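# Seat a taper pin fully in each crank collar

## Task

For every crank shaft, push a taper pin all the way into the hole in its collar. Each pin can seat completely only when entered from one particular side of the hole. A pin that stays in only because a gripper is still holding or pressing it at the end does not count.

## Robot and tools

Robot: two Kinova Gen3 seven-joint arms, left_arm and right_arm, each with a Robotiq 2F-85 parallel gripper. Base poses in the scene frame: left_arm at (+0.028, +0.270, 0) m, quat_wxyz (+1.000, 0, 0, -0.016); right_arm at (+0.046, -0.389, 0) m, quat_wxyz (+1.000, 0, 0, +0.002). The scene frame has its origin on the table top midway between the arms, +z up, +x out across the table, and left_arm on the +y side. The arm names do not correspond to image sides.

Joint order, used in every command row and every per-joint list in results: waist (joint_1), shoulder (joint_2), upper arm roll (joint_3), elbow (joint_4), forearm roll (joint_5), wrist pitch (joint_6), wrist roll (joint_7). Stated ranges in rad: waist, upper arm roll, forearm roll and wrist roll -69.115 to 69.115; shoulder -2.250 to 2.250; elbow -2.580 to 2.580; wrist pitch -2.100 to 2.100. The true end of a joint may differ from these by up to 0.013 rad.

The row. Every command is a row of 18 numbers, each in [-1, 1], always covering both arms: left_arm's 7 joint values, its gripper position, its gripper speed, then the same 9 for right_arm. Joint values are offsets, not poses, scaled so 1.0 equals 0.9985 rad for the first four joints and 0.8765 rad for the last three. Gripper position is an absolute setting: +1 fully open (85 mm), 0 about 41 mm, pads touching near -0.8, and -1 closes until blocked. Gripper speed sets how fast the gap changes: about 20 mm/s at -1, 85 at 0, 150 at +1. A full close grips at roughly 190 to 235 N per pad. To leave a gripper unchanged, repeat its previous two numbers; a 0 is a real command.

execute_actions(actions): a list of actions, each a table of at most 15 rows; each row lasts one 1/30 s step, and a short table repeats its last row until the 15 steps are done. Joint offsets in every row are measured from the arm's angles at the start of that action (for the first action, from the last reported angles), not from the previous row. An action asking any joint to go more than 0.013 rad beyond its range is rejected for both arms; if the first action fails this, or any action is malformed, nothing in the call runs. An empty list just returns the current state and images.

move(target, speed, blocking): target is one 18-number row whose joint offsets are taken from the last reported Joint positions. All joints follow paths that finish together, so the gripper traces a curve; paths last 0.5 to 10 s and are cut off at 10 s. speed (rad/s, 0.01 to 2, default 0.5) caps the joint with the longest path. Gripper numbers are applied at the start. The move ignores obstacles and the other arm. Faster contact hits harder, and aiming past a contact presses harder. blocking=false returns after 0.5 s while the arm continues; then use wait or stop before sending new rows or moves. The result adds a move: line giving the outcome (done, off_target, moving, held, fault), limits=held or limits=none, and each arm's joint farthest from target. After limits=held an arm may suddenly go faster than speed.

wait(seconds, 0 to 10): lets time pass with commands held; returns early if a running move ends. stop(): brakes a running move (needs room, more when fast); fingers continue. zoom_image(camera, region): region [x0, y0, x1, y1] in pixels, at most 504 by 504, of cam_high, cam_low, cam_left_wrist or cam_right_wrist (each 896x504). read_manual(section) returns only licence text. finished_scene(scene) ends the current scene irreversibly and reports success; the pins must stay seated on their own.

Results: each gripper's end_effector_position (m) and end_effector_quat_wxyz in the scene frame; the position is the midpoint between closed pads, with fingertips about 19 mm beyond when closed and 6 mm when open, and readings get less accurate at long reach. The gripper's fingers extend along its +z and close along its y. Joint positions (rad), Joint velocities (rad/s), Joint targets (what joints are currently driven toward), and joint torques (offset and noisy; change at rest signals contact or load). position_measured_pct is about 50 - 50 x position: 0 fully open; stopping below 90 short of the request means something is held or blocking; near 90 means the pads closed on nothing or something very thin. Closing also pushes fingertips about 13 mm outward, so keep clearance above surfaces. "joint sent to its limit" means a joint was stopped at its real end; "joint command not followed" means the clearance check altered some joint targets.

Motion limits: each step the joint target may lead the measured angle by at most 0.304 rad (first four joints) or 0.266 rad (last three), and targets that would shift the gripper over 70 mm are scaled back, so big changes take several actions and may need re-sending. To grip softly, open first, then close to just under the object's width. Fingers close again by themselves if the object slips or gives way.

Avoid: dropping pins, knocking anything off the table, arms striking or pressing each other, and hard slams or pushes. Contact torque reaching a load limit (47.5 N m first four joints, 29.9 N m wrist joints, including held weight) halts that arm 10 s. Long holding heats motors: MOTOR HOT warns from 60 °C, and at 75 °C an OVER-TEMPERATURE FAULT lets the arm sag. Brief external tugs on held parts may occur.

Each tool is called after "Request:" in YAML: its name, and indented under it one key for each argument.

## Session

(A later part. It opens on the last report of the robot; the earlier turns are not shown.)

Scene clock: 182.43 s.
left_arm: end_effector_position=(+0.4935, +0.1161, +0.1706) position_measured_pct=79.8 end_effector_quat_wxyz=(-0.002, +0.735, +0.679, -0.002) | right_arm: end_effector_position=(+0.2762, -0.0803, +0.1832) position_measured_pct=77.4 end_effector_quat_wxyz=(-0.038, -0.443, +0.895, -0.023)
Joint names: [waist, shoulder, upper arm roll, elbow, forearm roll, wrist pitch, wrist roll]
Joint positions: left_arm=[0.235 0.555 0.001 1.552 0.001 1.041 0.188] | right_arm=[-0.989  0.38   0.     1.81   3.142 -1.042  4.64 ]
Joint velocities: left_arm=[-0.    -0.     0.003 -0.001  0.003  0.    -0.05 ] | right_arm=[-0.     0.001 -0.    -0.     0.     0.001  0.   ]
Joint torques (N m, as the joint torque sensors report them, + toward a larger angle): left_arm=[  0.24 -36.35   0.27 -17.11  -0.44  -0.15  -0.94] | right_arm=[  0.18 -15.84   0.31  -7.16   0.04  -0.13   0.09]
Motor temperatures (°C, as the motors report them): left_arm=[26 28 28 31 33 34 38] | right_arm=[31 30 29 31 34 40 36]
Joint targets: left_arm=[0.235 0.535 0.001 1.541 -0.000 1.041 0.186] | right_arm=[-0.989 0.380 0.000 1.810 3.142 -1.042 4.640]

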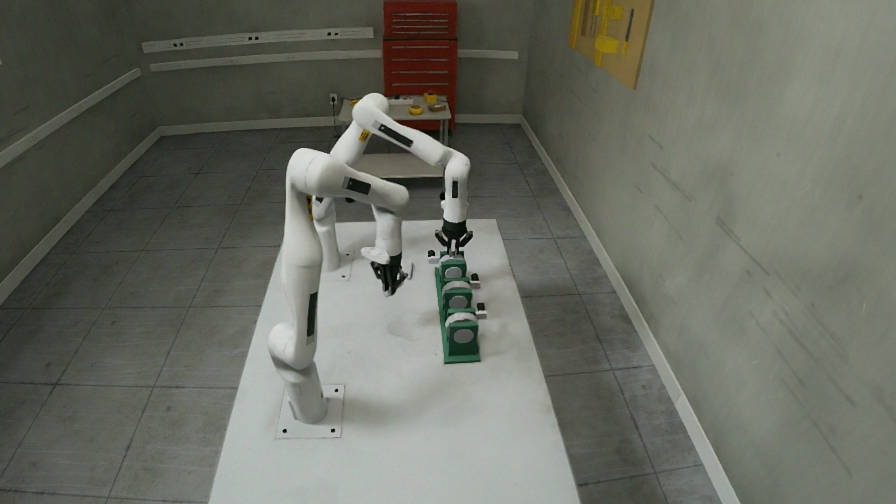

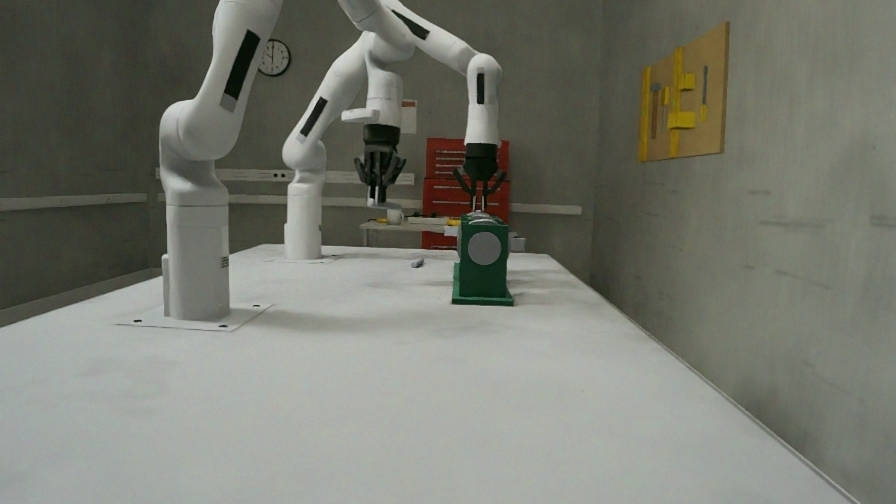

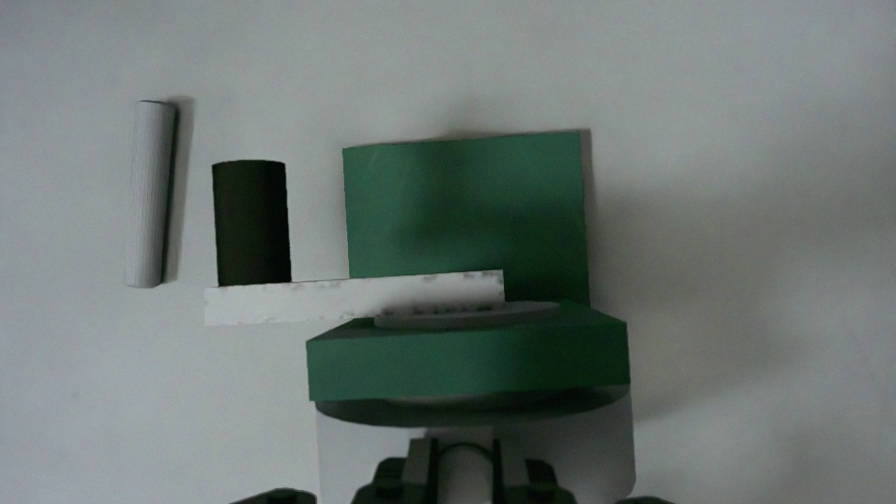

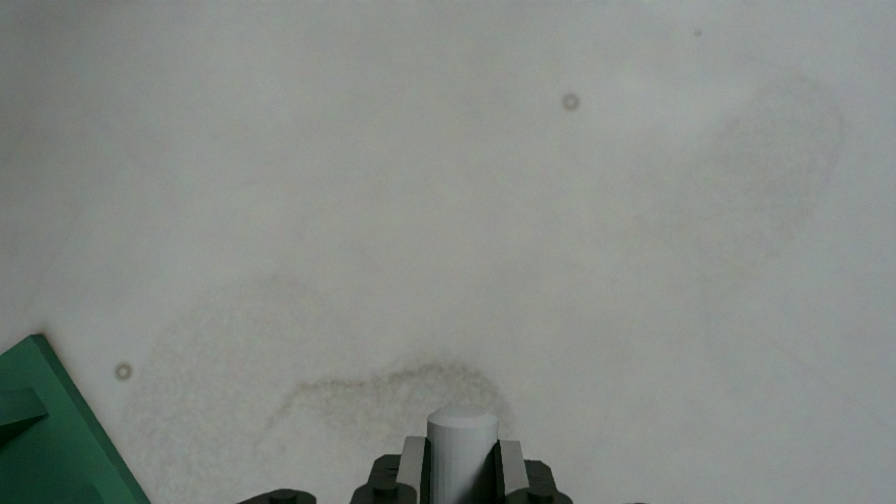

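Request:
move:
  target: [0,0,0,0,0,0,0,-1,-1, 0,0,0,0,0,0,0,-1,0]

Request:
move:
  target: [0,0,0,0,0,0,0.09,-0.4,0, 0,0,0,0,0,0,0,-1,0]
  speed: 0.1

Request:
move:
  target: [0,0.010,0,0.007,0,-0.016,0,-0.4,0, 0,0,0,0,0,0,0,-1,0]
  speed: 0.03

Request:
zoom_image:
  camera: "cam_low"
  region: [440,180,520,230]

Scene clock: 183.73 s.
left_arm: end_effector_position=(+0.4931, +0.1162, +0.1698) position_measured_pct=79.8 end_effector_quat_wxyz=(-0.003, +0.734, +0.679, -0.003) | right_arm: end_effector_position=(+0.2762, -0.0803, +0.1832) position_measured_pct=77.4 end_effector_quat_wxyz=(-0.038, -0.443, +0.895, -0.023)
Joint names: [waist, shoulder, upper arm roll, elbow, forearm roll, wrist pitch, wrist roll]
Joint positions: left_arm=[0.234 0.556 0.001 1.553 0.002 1.041 0.189] | right_arm=[-0.989  0.38   0.     1.81   3.142 -1.042  4.64 ]
Joint velocities: left_arm=[-0.001  0.     0.001 -0.001 -0.     0.    -0.   ] | right_arm=[ 0.  0. -0. -0. -0. -0. -0.]
Joint torques (N m, as the joint torque sensors report them, + toward a larger angle): left_arm=[  0.2  -20.93  -0.29  -8.91  -0.46   0.17  -0.8 ] | right_arm=[ -0.11 -15.75   0.66  -6.91  -0.05  -0.08   0.05]
Motor temperatures (°C, as the motors report them): left_arm=[26 28 28 31 33 34 38] | right_arm=[31 30 29 31 34 40 36]
Joint targets: left_arm=[0.235 0.555 0.001 1.552 0.001 1.041 0.188] | right_arm=[-0.989 0.380 0.000 1.810 3.142 -1.042 4.640]
move: done; limits=none; left_arm: farthest joint: the waist, 0.001 radians from its target (0.000 radians at the start); right_arm: farthest joint: the waist, 0.000 radians from its target (0.000 radians at the start)

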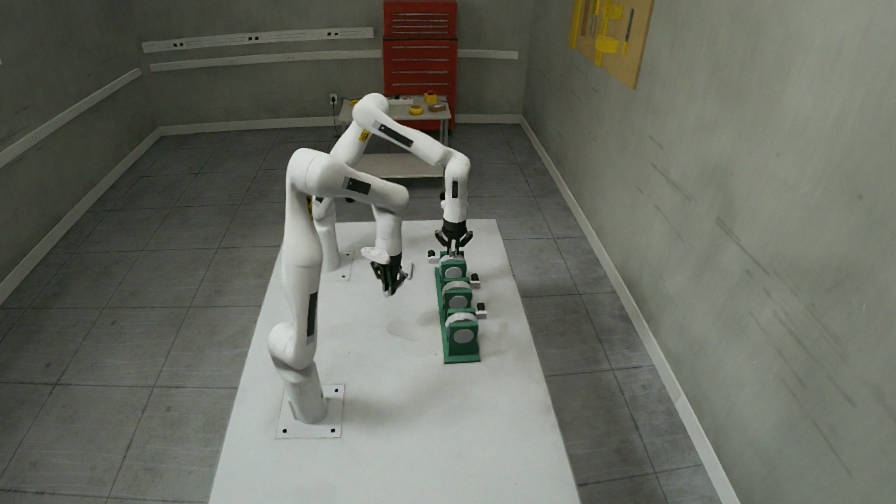

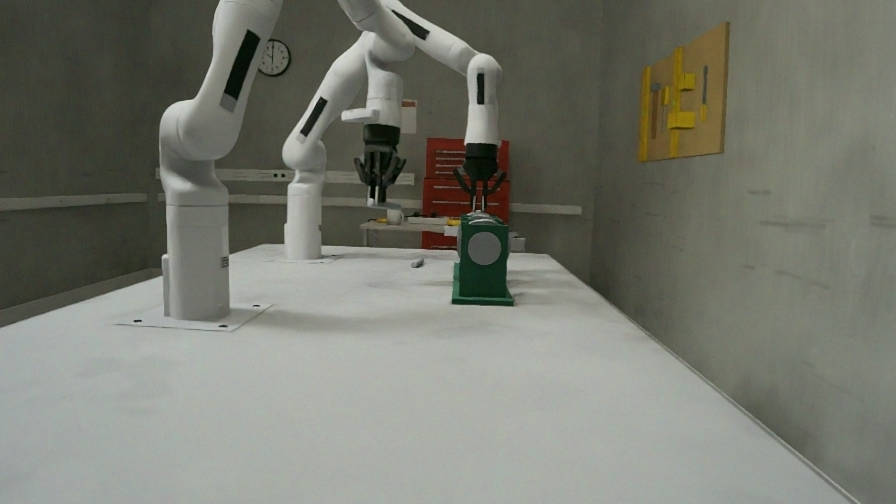

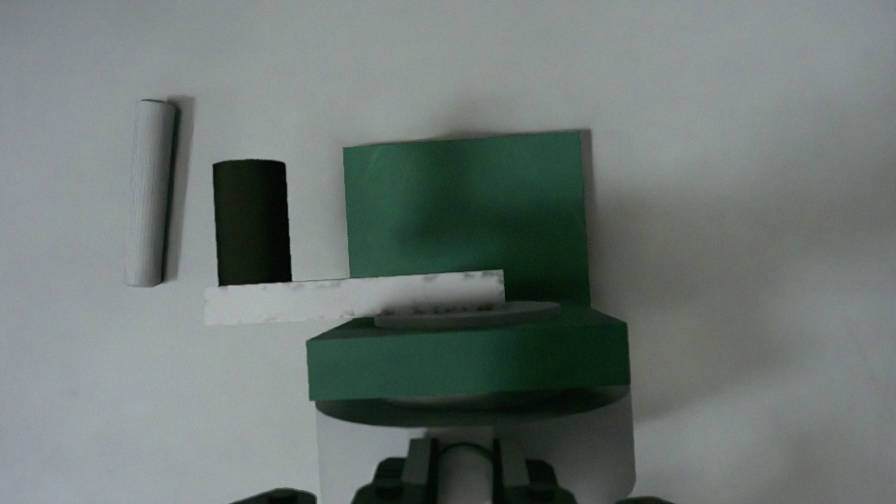

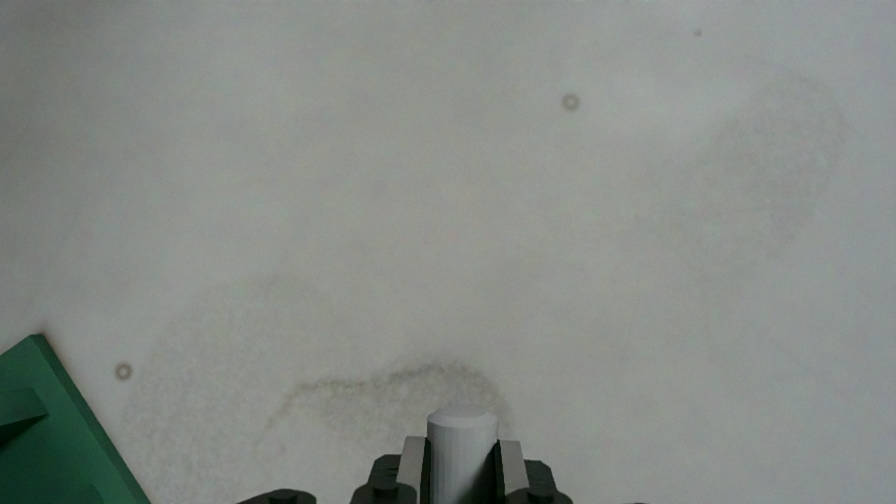

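Scene clock: 184.80 s.
left_arm: end_effector_position=(+0.4931, +0.1162, +0.1698) position_measured_pct=69.8 end_effector_quat_wxyz=(-0.003, +0.707, +0.708, -0.003) | right_arm: end_effector_position=(+0.2762, -0.0803, +0.1832) position_measured_pct=77.4 end_effector_quat_wxyz=(-0.038, -0.443, +0.895, -0.023)
Joint names: [waist, shoulder, upper arm roll, elbow, forearm roll, wrist pitch, wrist roll]
Joint positions: left_arm=[0.234 0.556 0.001 1.553 0.002 1.041 0.268] | right_arm=[-0.989  0.38   0.     1.81   3.142 -1.042  4.64 ]
Joint velocities: left_arm=[ 0.     0.     0.001  0.     0.    -0.001 -0.   ] | right_arm=[ 0.    -0.    -0.001  0.001 -0.    -0.    -0.   ]
Joint torques (N m, as the joint torque sensors report them, + toward a larger angle): left_arm=[ -0.26 -19.    -0.3   -8.01  -0.09  -0.07  -0.08] | right_arm=[ -0.35 -15.5    0.88  -7.     0.08  -0.05  -0.1 ]
Motor temperatures (°C, as the motors report them): left_arm=[26 28 28 31 33 34 38] | right_arm=[31 30 29 31 34 40 36]
Joint targets: left_arm=[0.234 0.556 0.001 1.553 0.002 1.041 0.268] | right_arm=[-0.989 0.380 0.000 1.810 3.142 -1.042 4.640]
move: done; limits=none; left_arm: farthest joint: the waist, 0.000 radians from its target (0.000 radians at the start); right_arm: farthest joint: the waist, 0.000 radians from its target (0.000 radians at the start)

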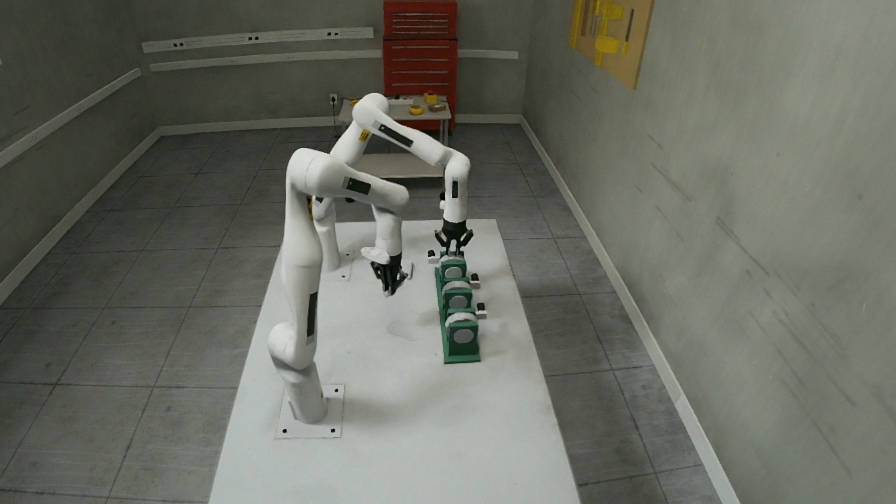

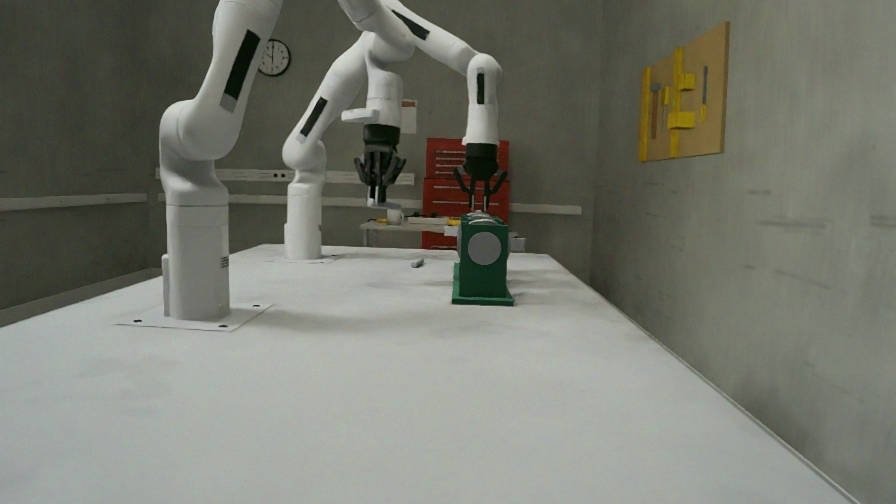

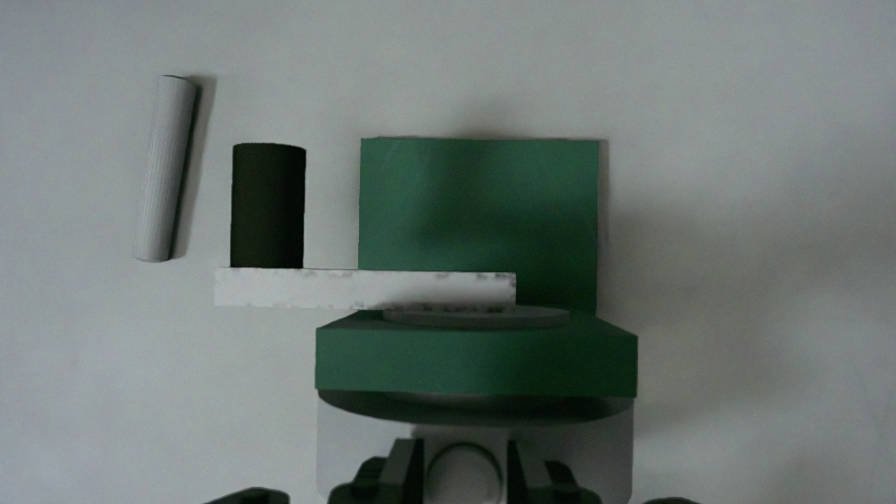

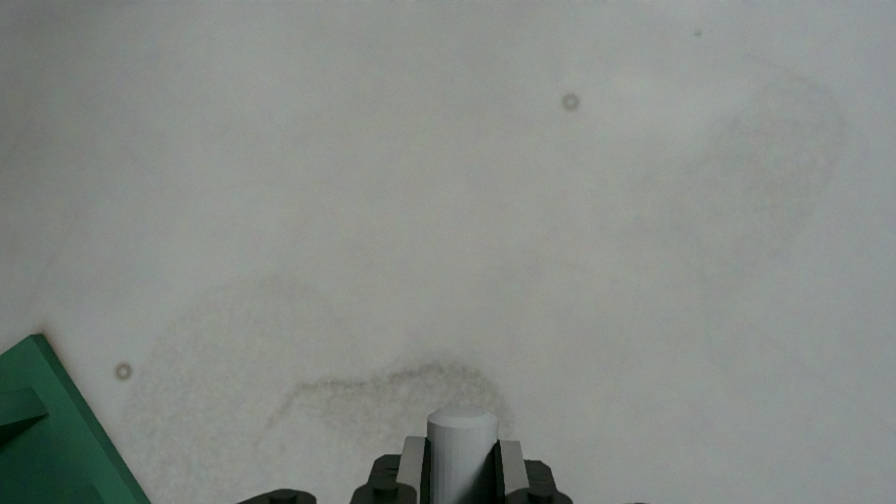

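Scene clock: 185.50 s.
left_arm: end_effector_position=(+0.4947, +0.1160, +0.1674) position_measured_pct=69.8 end_effector_quat_wxyz=(-0.001, +0.707, +0.708, -0.001) | right_arm: end_effector_position=(+0.2762, -0.0803, +0.1832) position_measured_pct=77.4 end_effector_quat_wxyz=(-0.038, -0.443, +0.895, -0.023)
Joint names: [waist, shoulder, upper arm roll, elbow, forearm roll, wrist pitch, wrist roll]
Joint positions: left_arm=[0.234 0.559 0.001 1.557 0.002 1.029 0.268] | right_arm=[-0.989  0.38   0.     1.81   3.142 -1.042  4.64 ]
Joint velocities: left_arm=[ 0.     0.    -0.     0.001 -0.     0.001 -0.   ] | right_arm=[ 0.     0.001  0.002 -0.001  0.    -0.     0.   ]
Joint torques (N m, as the joint torque sensors report them, + toward a larger angle): left_arm=[ -0.03 -12.65  -0.14  -6.12  -0.06  -1.08  -0.23] | right_arm=[ -0.24 -15.73   0.38  -7.14   0.11  -0.07   0.06]
Motor temperatures (°C, as the motors report them): left_arm=[26 28 28 31 33 34 38] | right_arm=[31 30 29 31 34 40 36]
Joint targets: left_arm=[0.234 0.566 0.001 1.560 0.002 1.027 0.268] | right_arm=[-0.989 0.380 0.000 1.810 3.142 -1.042 4.640]
move: done; limits=none; left_arm: farthest joint: the shoulder, 0.007 radians from its target (0.010 radians at the start); right_arm: farthest joint: the waist, 0.000 radians from its target (0.000 radians at the start)

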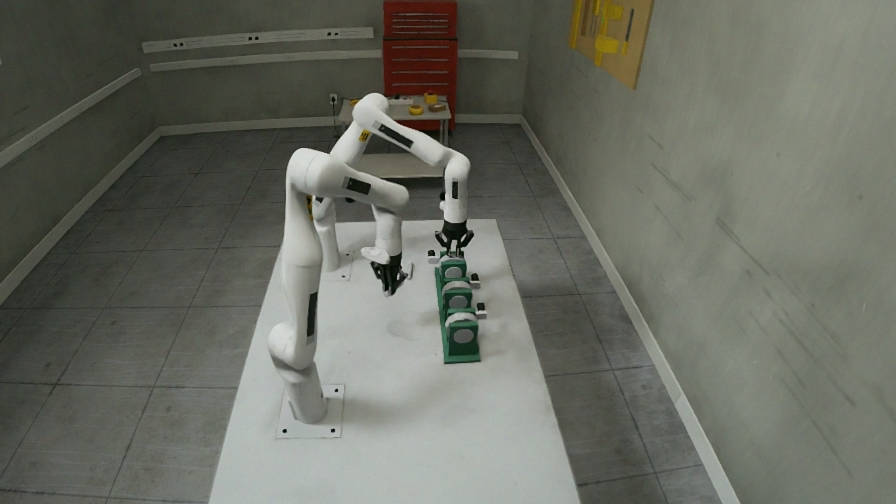

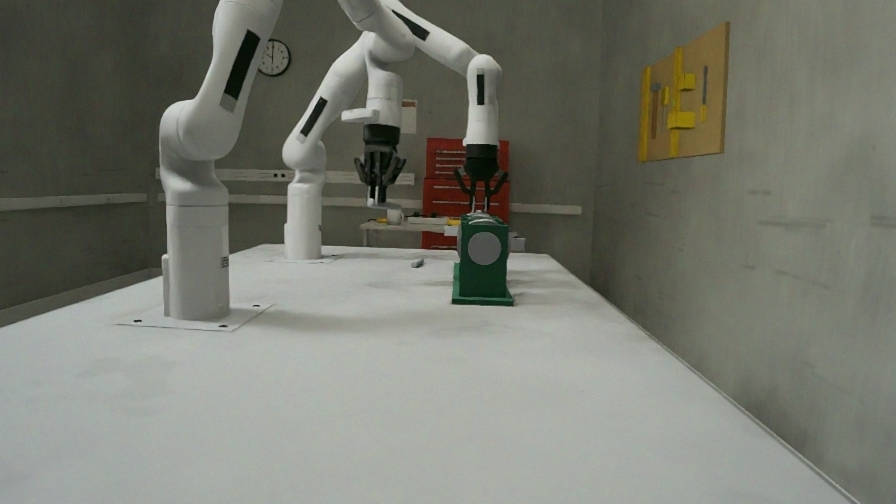

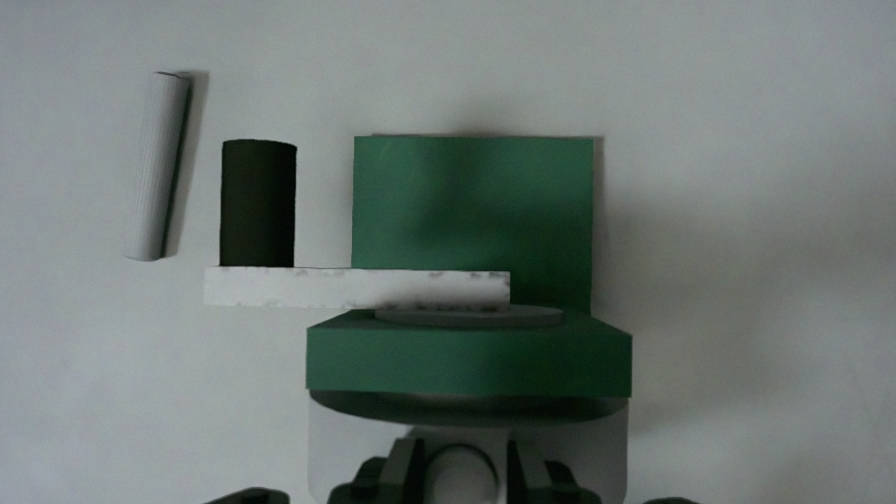

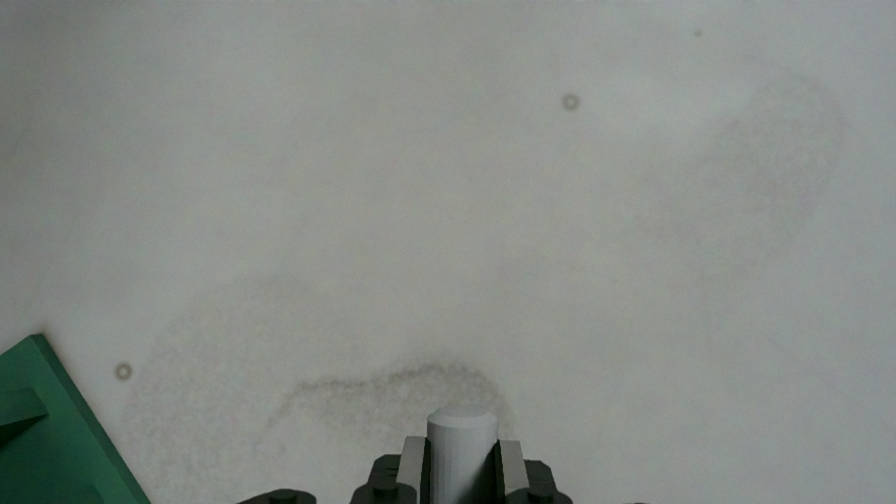

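Region (440, 180, 520, 230) of cam_low's 896x504 image, scaled by 6.300, with more detail than that image has; it fills the top 315 rows of this view, and the rest is white.

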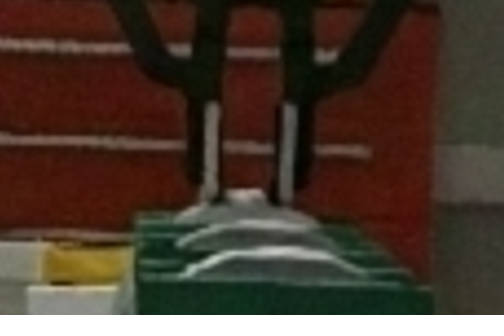

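Request:
execute_actions:
  actions: []

Scene clock: 187.40 s.
left_arm: end_effector_position=(+0.4947, +0.1160, +0.1674) position_measured_pct=69.8 end_effector_quat_wxyz=(-0.001, +0.707, +0.708, -0.001) | right_arm: end_effector_position=(+0.2762, -0.0803, +0.1832) position_measured_pct=77.4 end_effector_quat_wxyz=(-0.038, -0.443, +0.895, -0.023)
Joint names: [waist, shoulder, upper arm roll, elbow, forearm roll, wrist pitch, wrist roll]
Joint positions: left_arm=[0.234 0.559 0.001 1.557 0.002 1.028 0.268] | right_arm=[-0.989  0.38   0.     1.81   3.142 -1.042  4.64 ]
Joint velocities: left_arm=[-0.     0.     0.002  0.     0.     0.    -0.   ] | right_arm=[-0.     0.002  0.001 -0.002  0.     0.     0.   ]
Joint torques (N m, as the joint torque sensors report them, + toward a larger angle): left_arm=[  0.21 -12.52   0.42  -5.65   0.07  -0.91  -0.25] | right_arm=[ -0.22 -15.58   0.61  -7.2   -0.04  -0.06   0.06]
Motor temperatures (°C, as the motors report them): left_arm=[26 28 28 31 33 34 38] | right_arm=[31 30 29 31 34 40 36]
Joint targets: left_arm=[0.234 0.566 0.001 1.560 0.002 1.027 0.268] | right_arm=[-0.989 0.380 0.000 1.810 3.142 -1.042 4.640]

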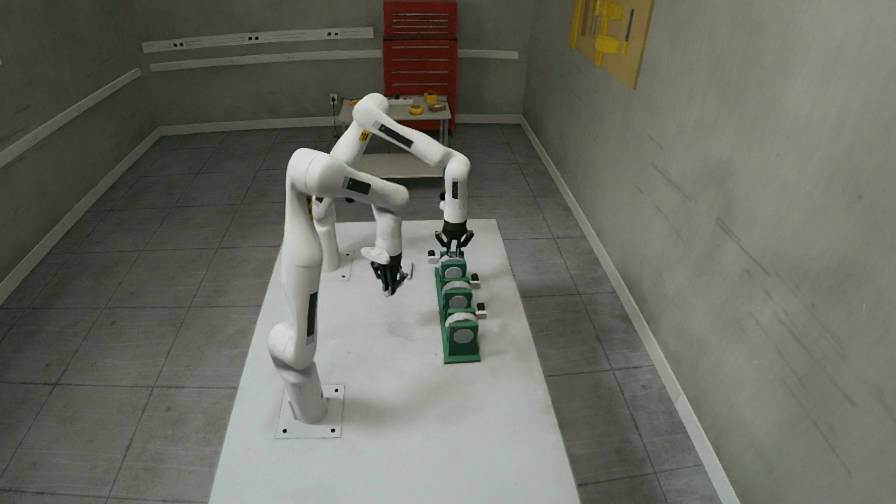

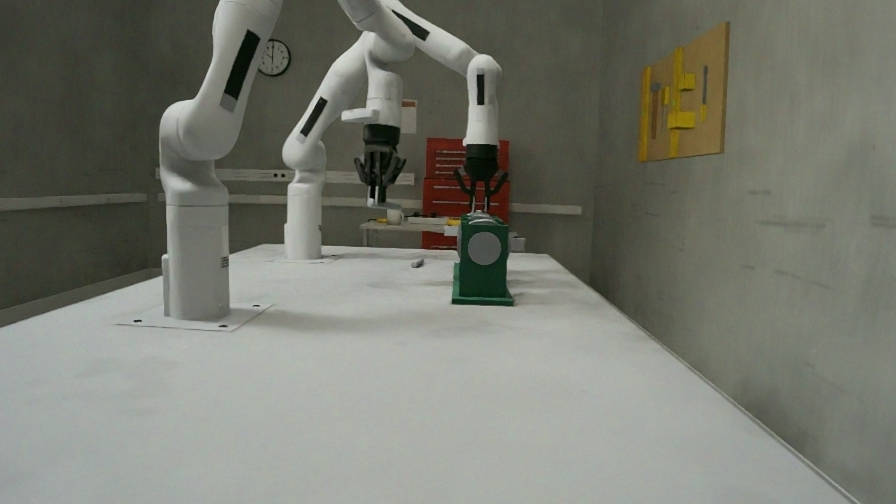

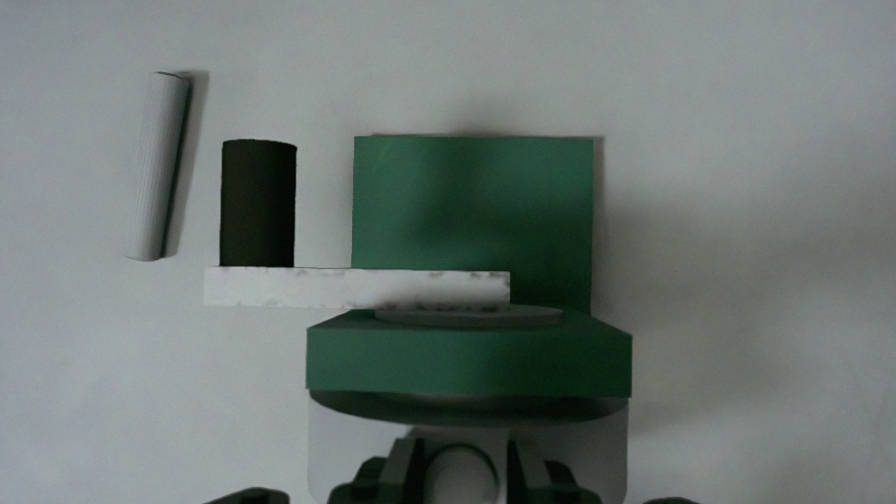

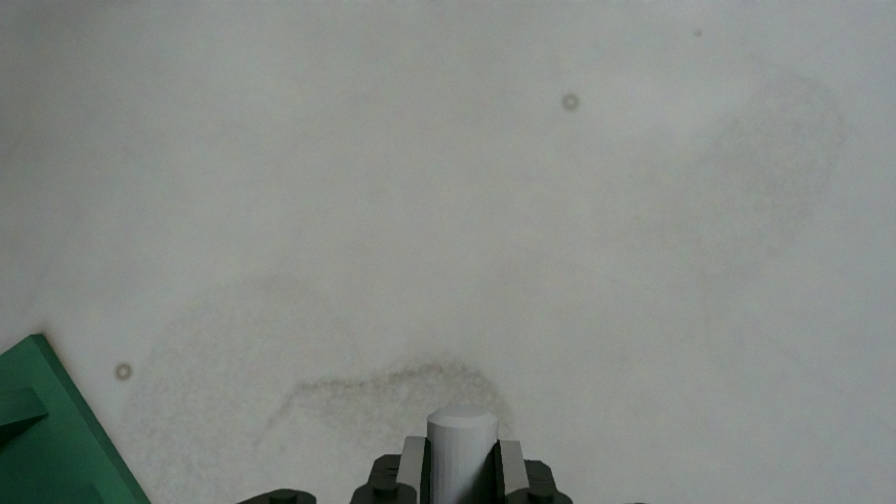

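Request:
execute_actions:
  actions:
    - [[0,0.007,0,0.003,0,0,0,-1,-1,0,0,0,0,0,0,0,-1,0]]
    - [[0,0.006,0,0.003,0,0,0,-1,-1,0,0,0,0,0,0,0,-1,0]]

Request:
move:
  target: [0,-0.034,0,-0.018,0,0,0,-1,-1,0,0,0,0,0,0,0,-1,0]
  speed: 0.02

Scene clock: 188.87 s.
left_arm: end_effector_position=(+0.4937, +0.1159, +0.1680) position_measured_pct=79.4 end_effector_quat_wxyz=(-0.001, +0.707, +0.708, -0.002) | right_arm: end_effector_position=(+0.2762, -0.0803, +0.1832) position_measured_pct=77.4 end_effector_quat_wxyz=(-0.038, -0.443, +0.895, -0.023)
Joint names: [waist, shoulder, upper arm roll, elbow, forearm roll, wrist pitch, wrist roll]
Joint positions: left_arm=[0.234 0.557 0.001 1.557 0.002 1.032 0.268] | right_arm=[-0.989  0.38   0.     1.81   3.142 -1.042  4.64 ]
Joint velocities: left_arm=[-0.    -0.    -0.001 -0.     0.     0.001 -0.   ] | right_arm=[ 0.  0. -0.  0. -0.  0. -0.]
Joint torques (N m, as the joint torque sensors report them, + toward a larger angle): left_arm=[ -0.07 -13.55  -0.41  -5.33  -0.17  -0.43  -0.28] | right_arm=[ -0.07 -15.93   0.54  -6.9    0.04  -0.2    0.03]
Motor temperatures (°C, as the motors report them): left_arm=[26 28 28 31 33 34 38] | right_arm=[31 30 29 31 34 40 36]
Joint targets: left_arm=[0.234 0.564 0.001 1.560 0.002 1.031 0.268] | right_arm=[-0.989 0.380 0.000 1.810 3.142 -1.042 4.640]

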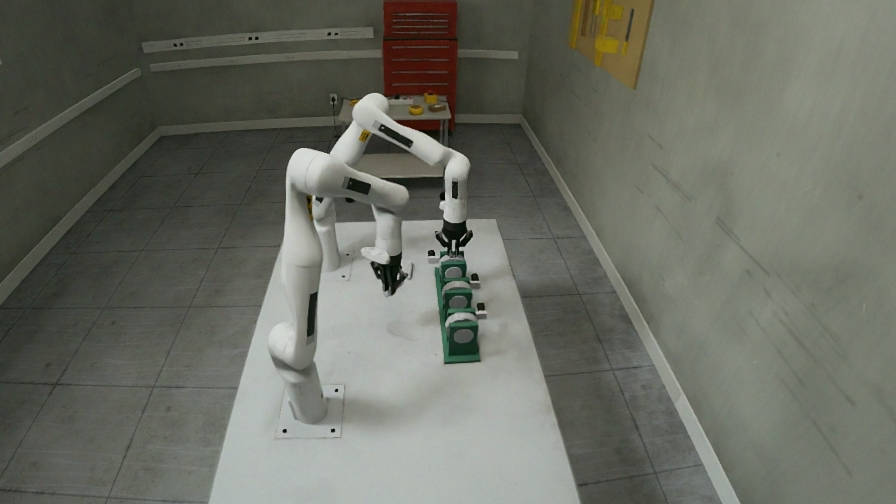

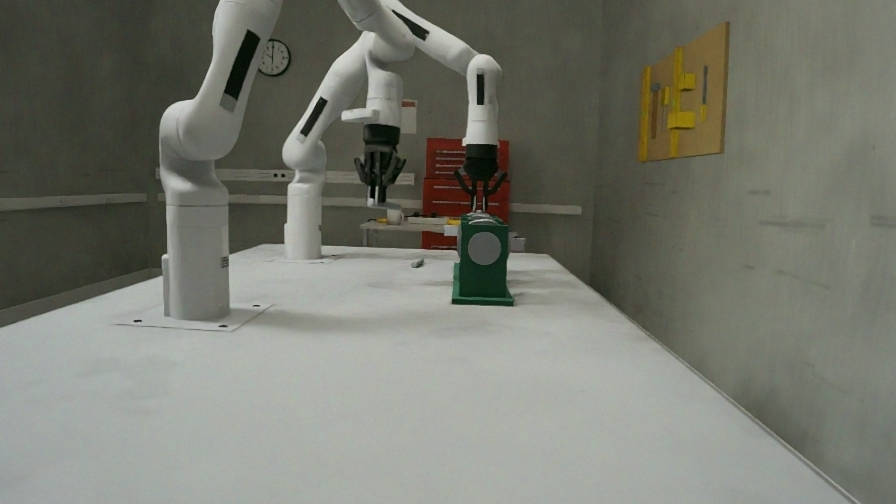

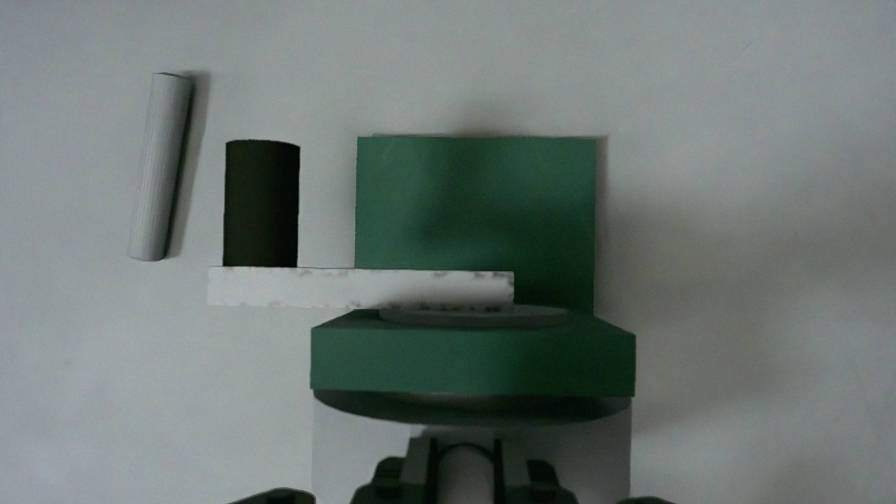

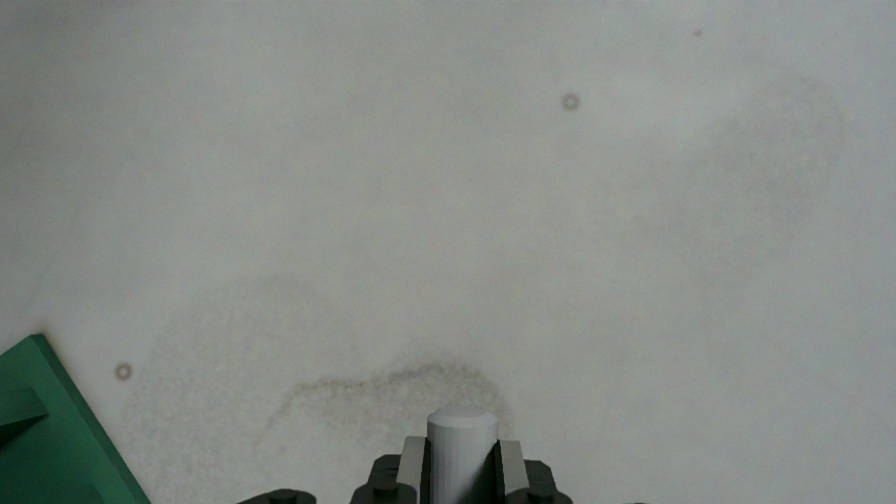

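Scene clock: 190.80 s.
left_arm: end_effector_position=(+0.4944, +0.1157, +0.1699) position_measured_pct=79.4 end_effector_quat_wxyz=(+0.000, +0.707, +0.707, -0.001) | right_arm: end_effector_position=(+0.2762, -0.0803, +0.1832) position_measured_pct=77.4 end_effector_quat_wxyz=(-0.038, -0.443, +0.895, -0.023)
Joint names: [waist, shoulder, upper arm roll, elbow, forearm roll, wrist pitch, wrist roll]
Joint positions: left_arm=[0.235 0.554 0.001 1.557 0.002 1.031 0.268] | right_arm=[-0.989  0.38   0.     1.81   3.142 -1.042  4.64 ]
Joint velocities: left_arm=[-0.     0.    -0.001 -0.001  0.     0.    -0.   ] | right_arm=[-0.     0.001 -0.001  0.002 -0.    -0.001  0.   ]
Joint torques (N m, as the joint torque sensors report them, + toward a larger angle): left_arm=[ -0.27 -45.89   0.2  -22.41  -0.11  -0.22  -0.41] | right_arm=[  0.18 -15.42   0.43  -7.02   0.34  -0.1   -0.22]
Motor temperatures (°C, as the motors report them): left_arm=[26 28 28 31 33 34 38] | right_arm=[31 30 29 31 34 40 36]
Joint targets: left_arm=[0.234 0.523 0.001 1.539 0.002 1.032 0.268] | right_arm=[-0.989 0.380 0.000 1.810 3.142 -1.042 4.640]
move: off_target (left_arm); limits=none; left_arm: farthest joint: the shoulder, 0.031 radians from its target (0.034 radians at the start); right_arm: farthest joint: the waist, 0.000 radians from its target (0.000 radians at the start)

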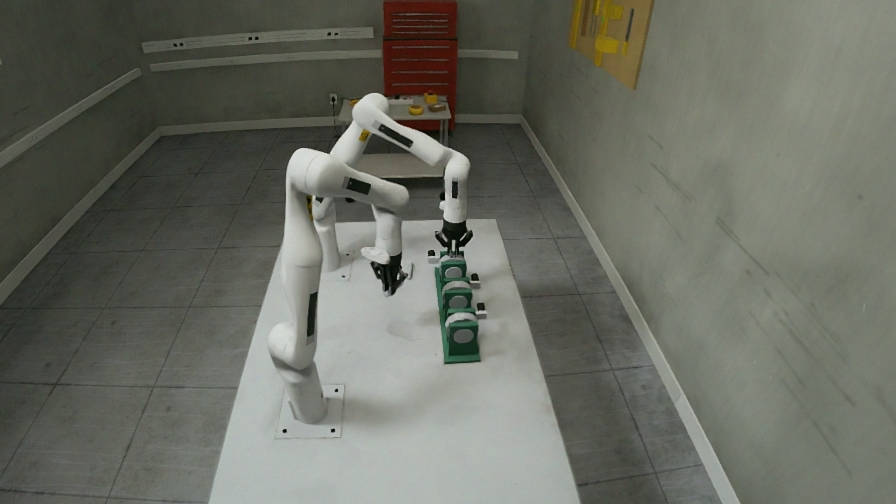

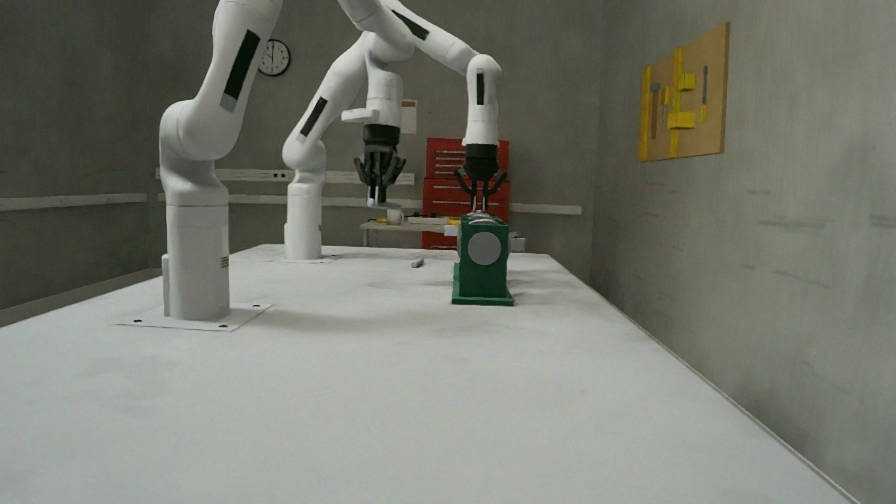

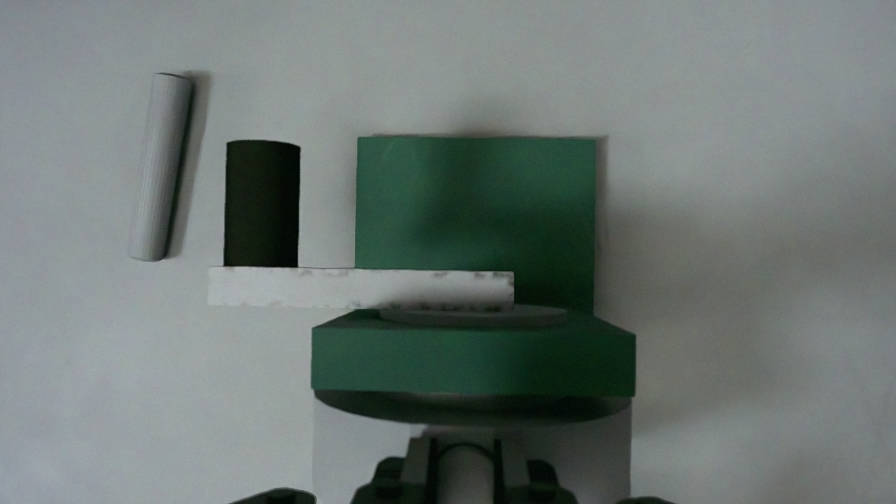

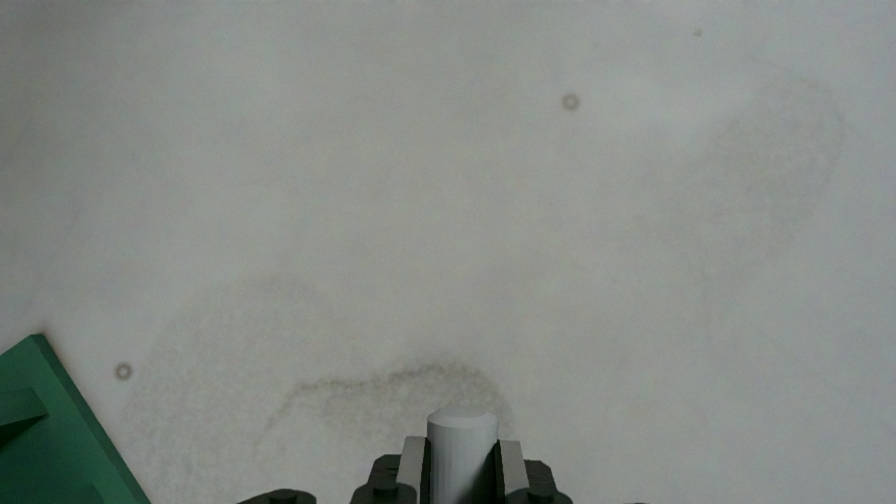

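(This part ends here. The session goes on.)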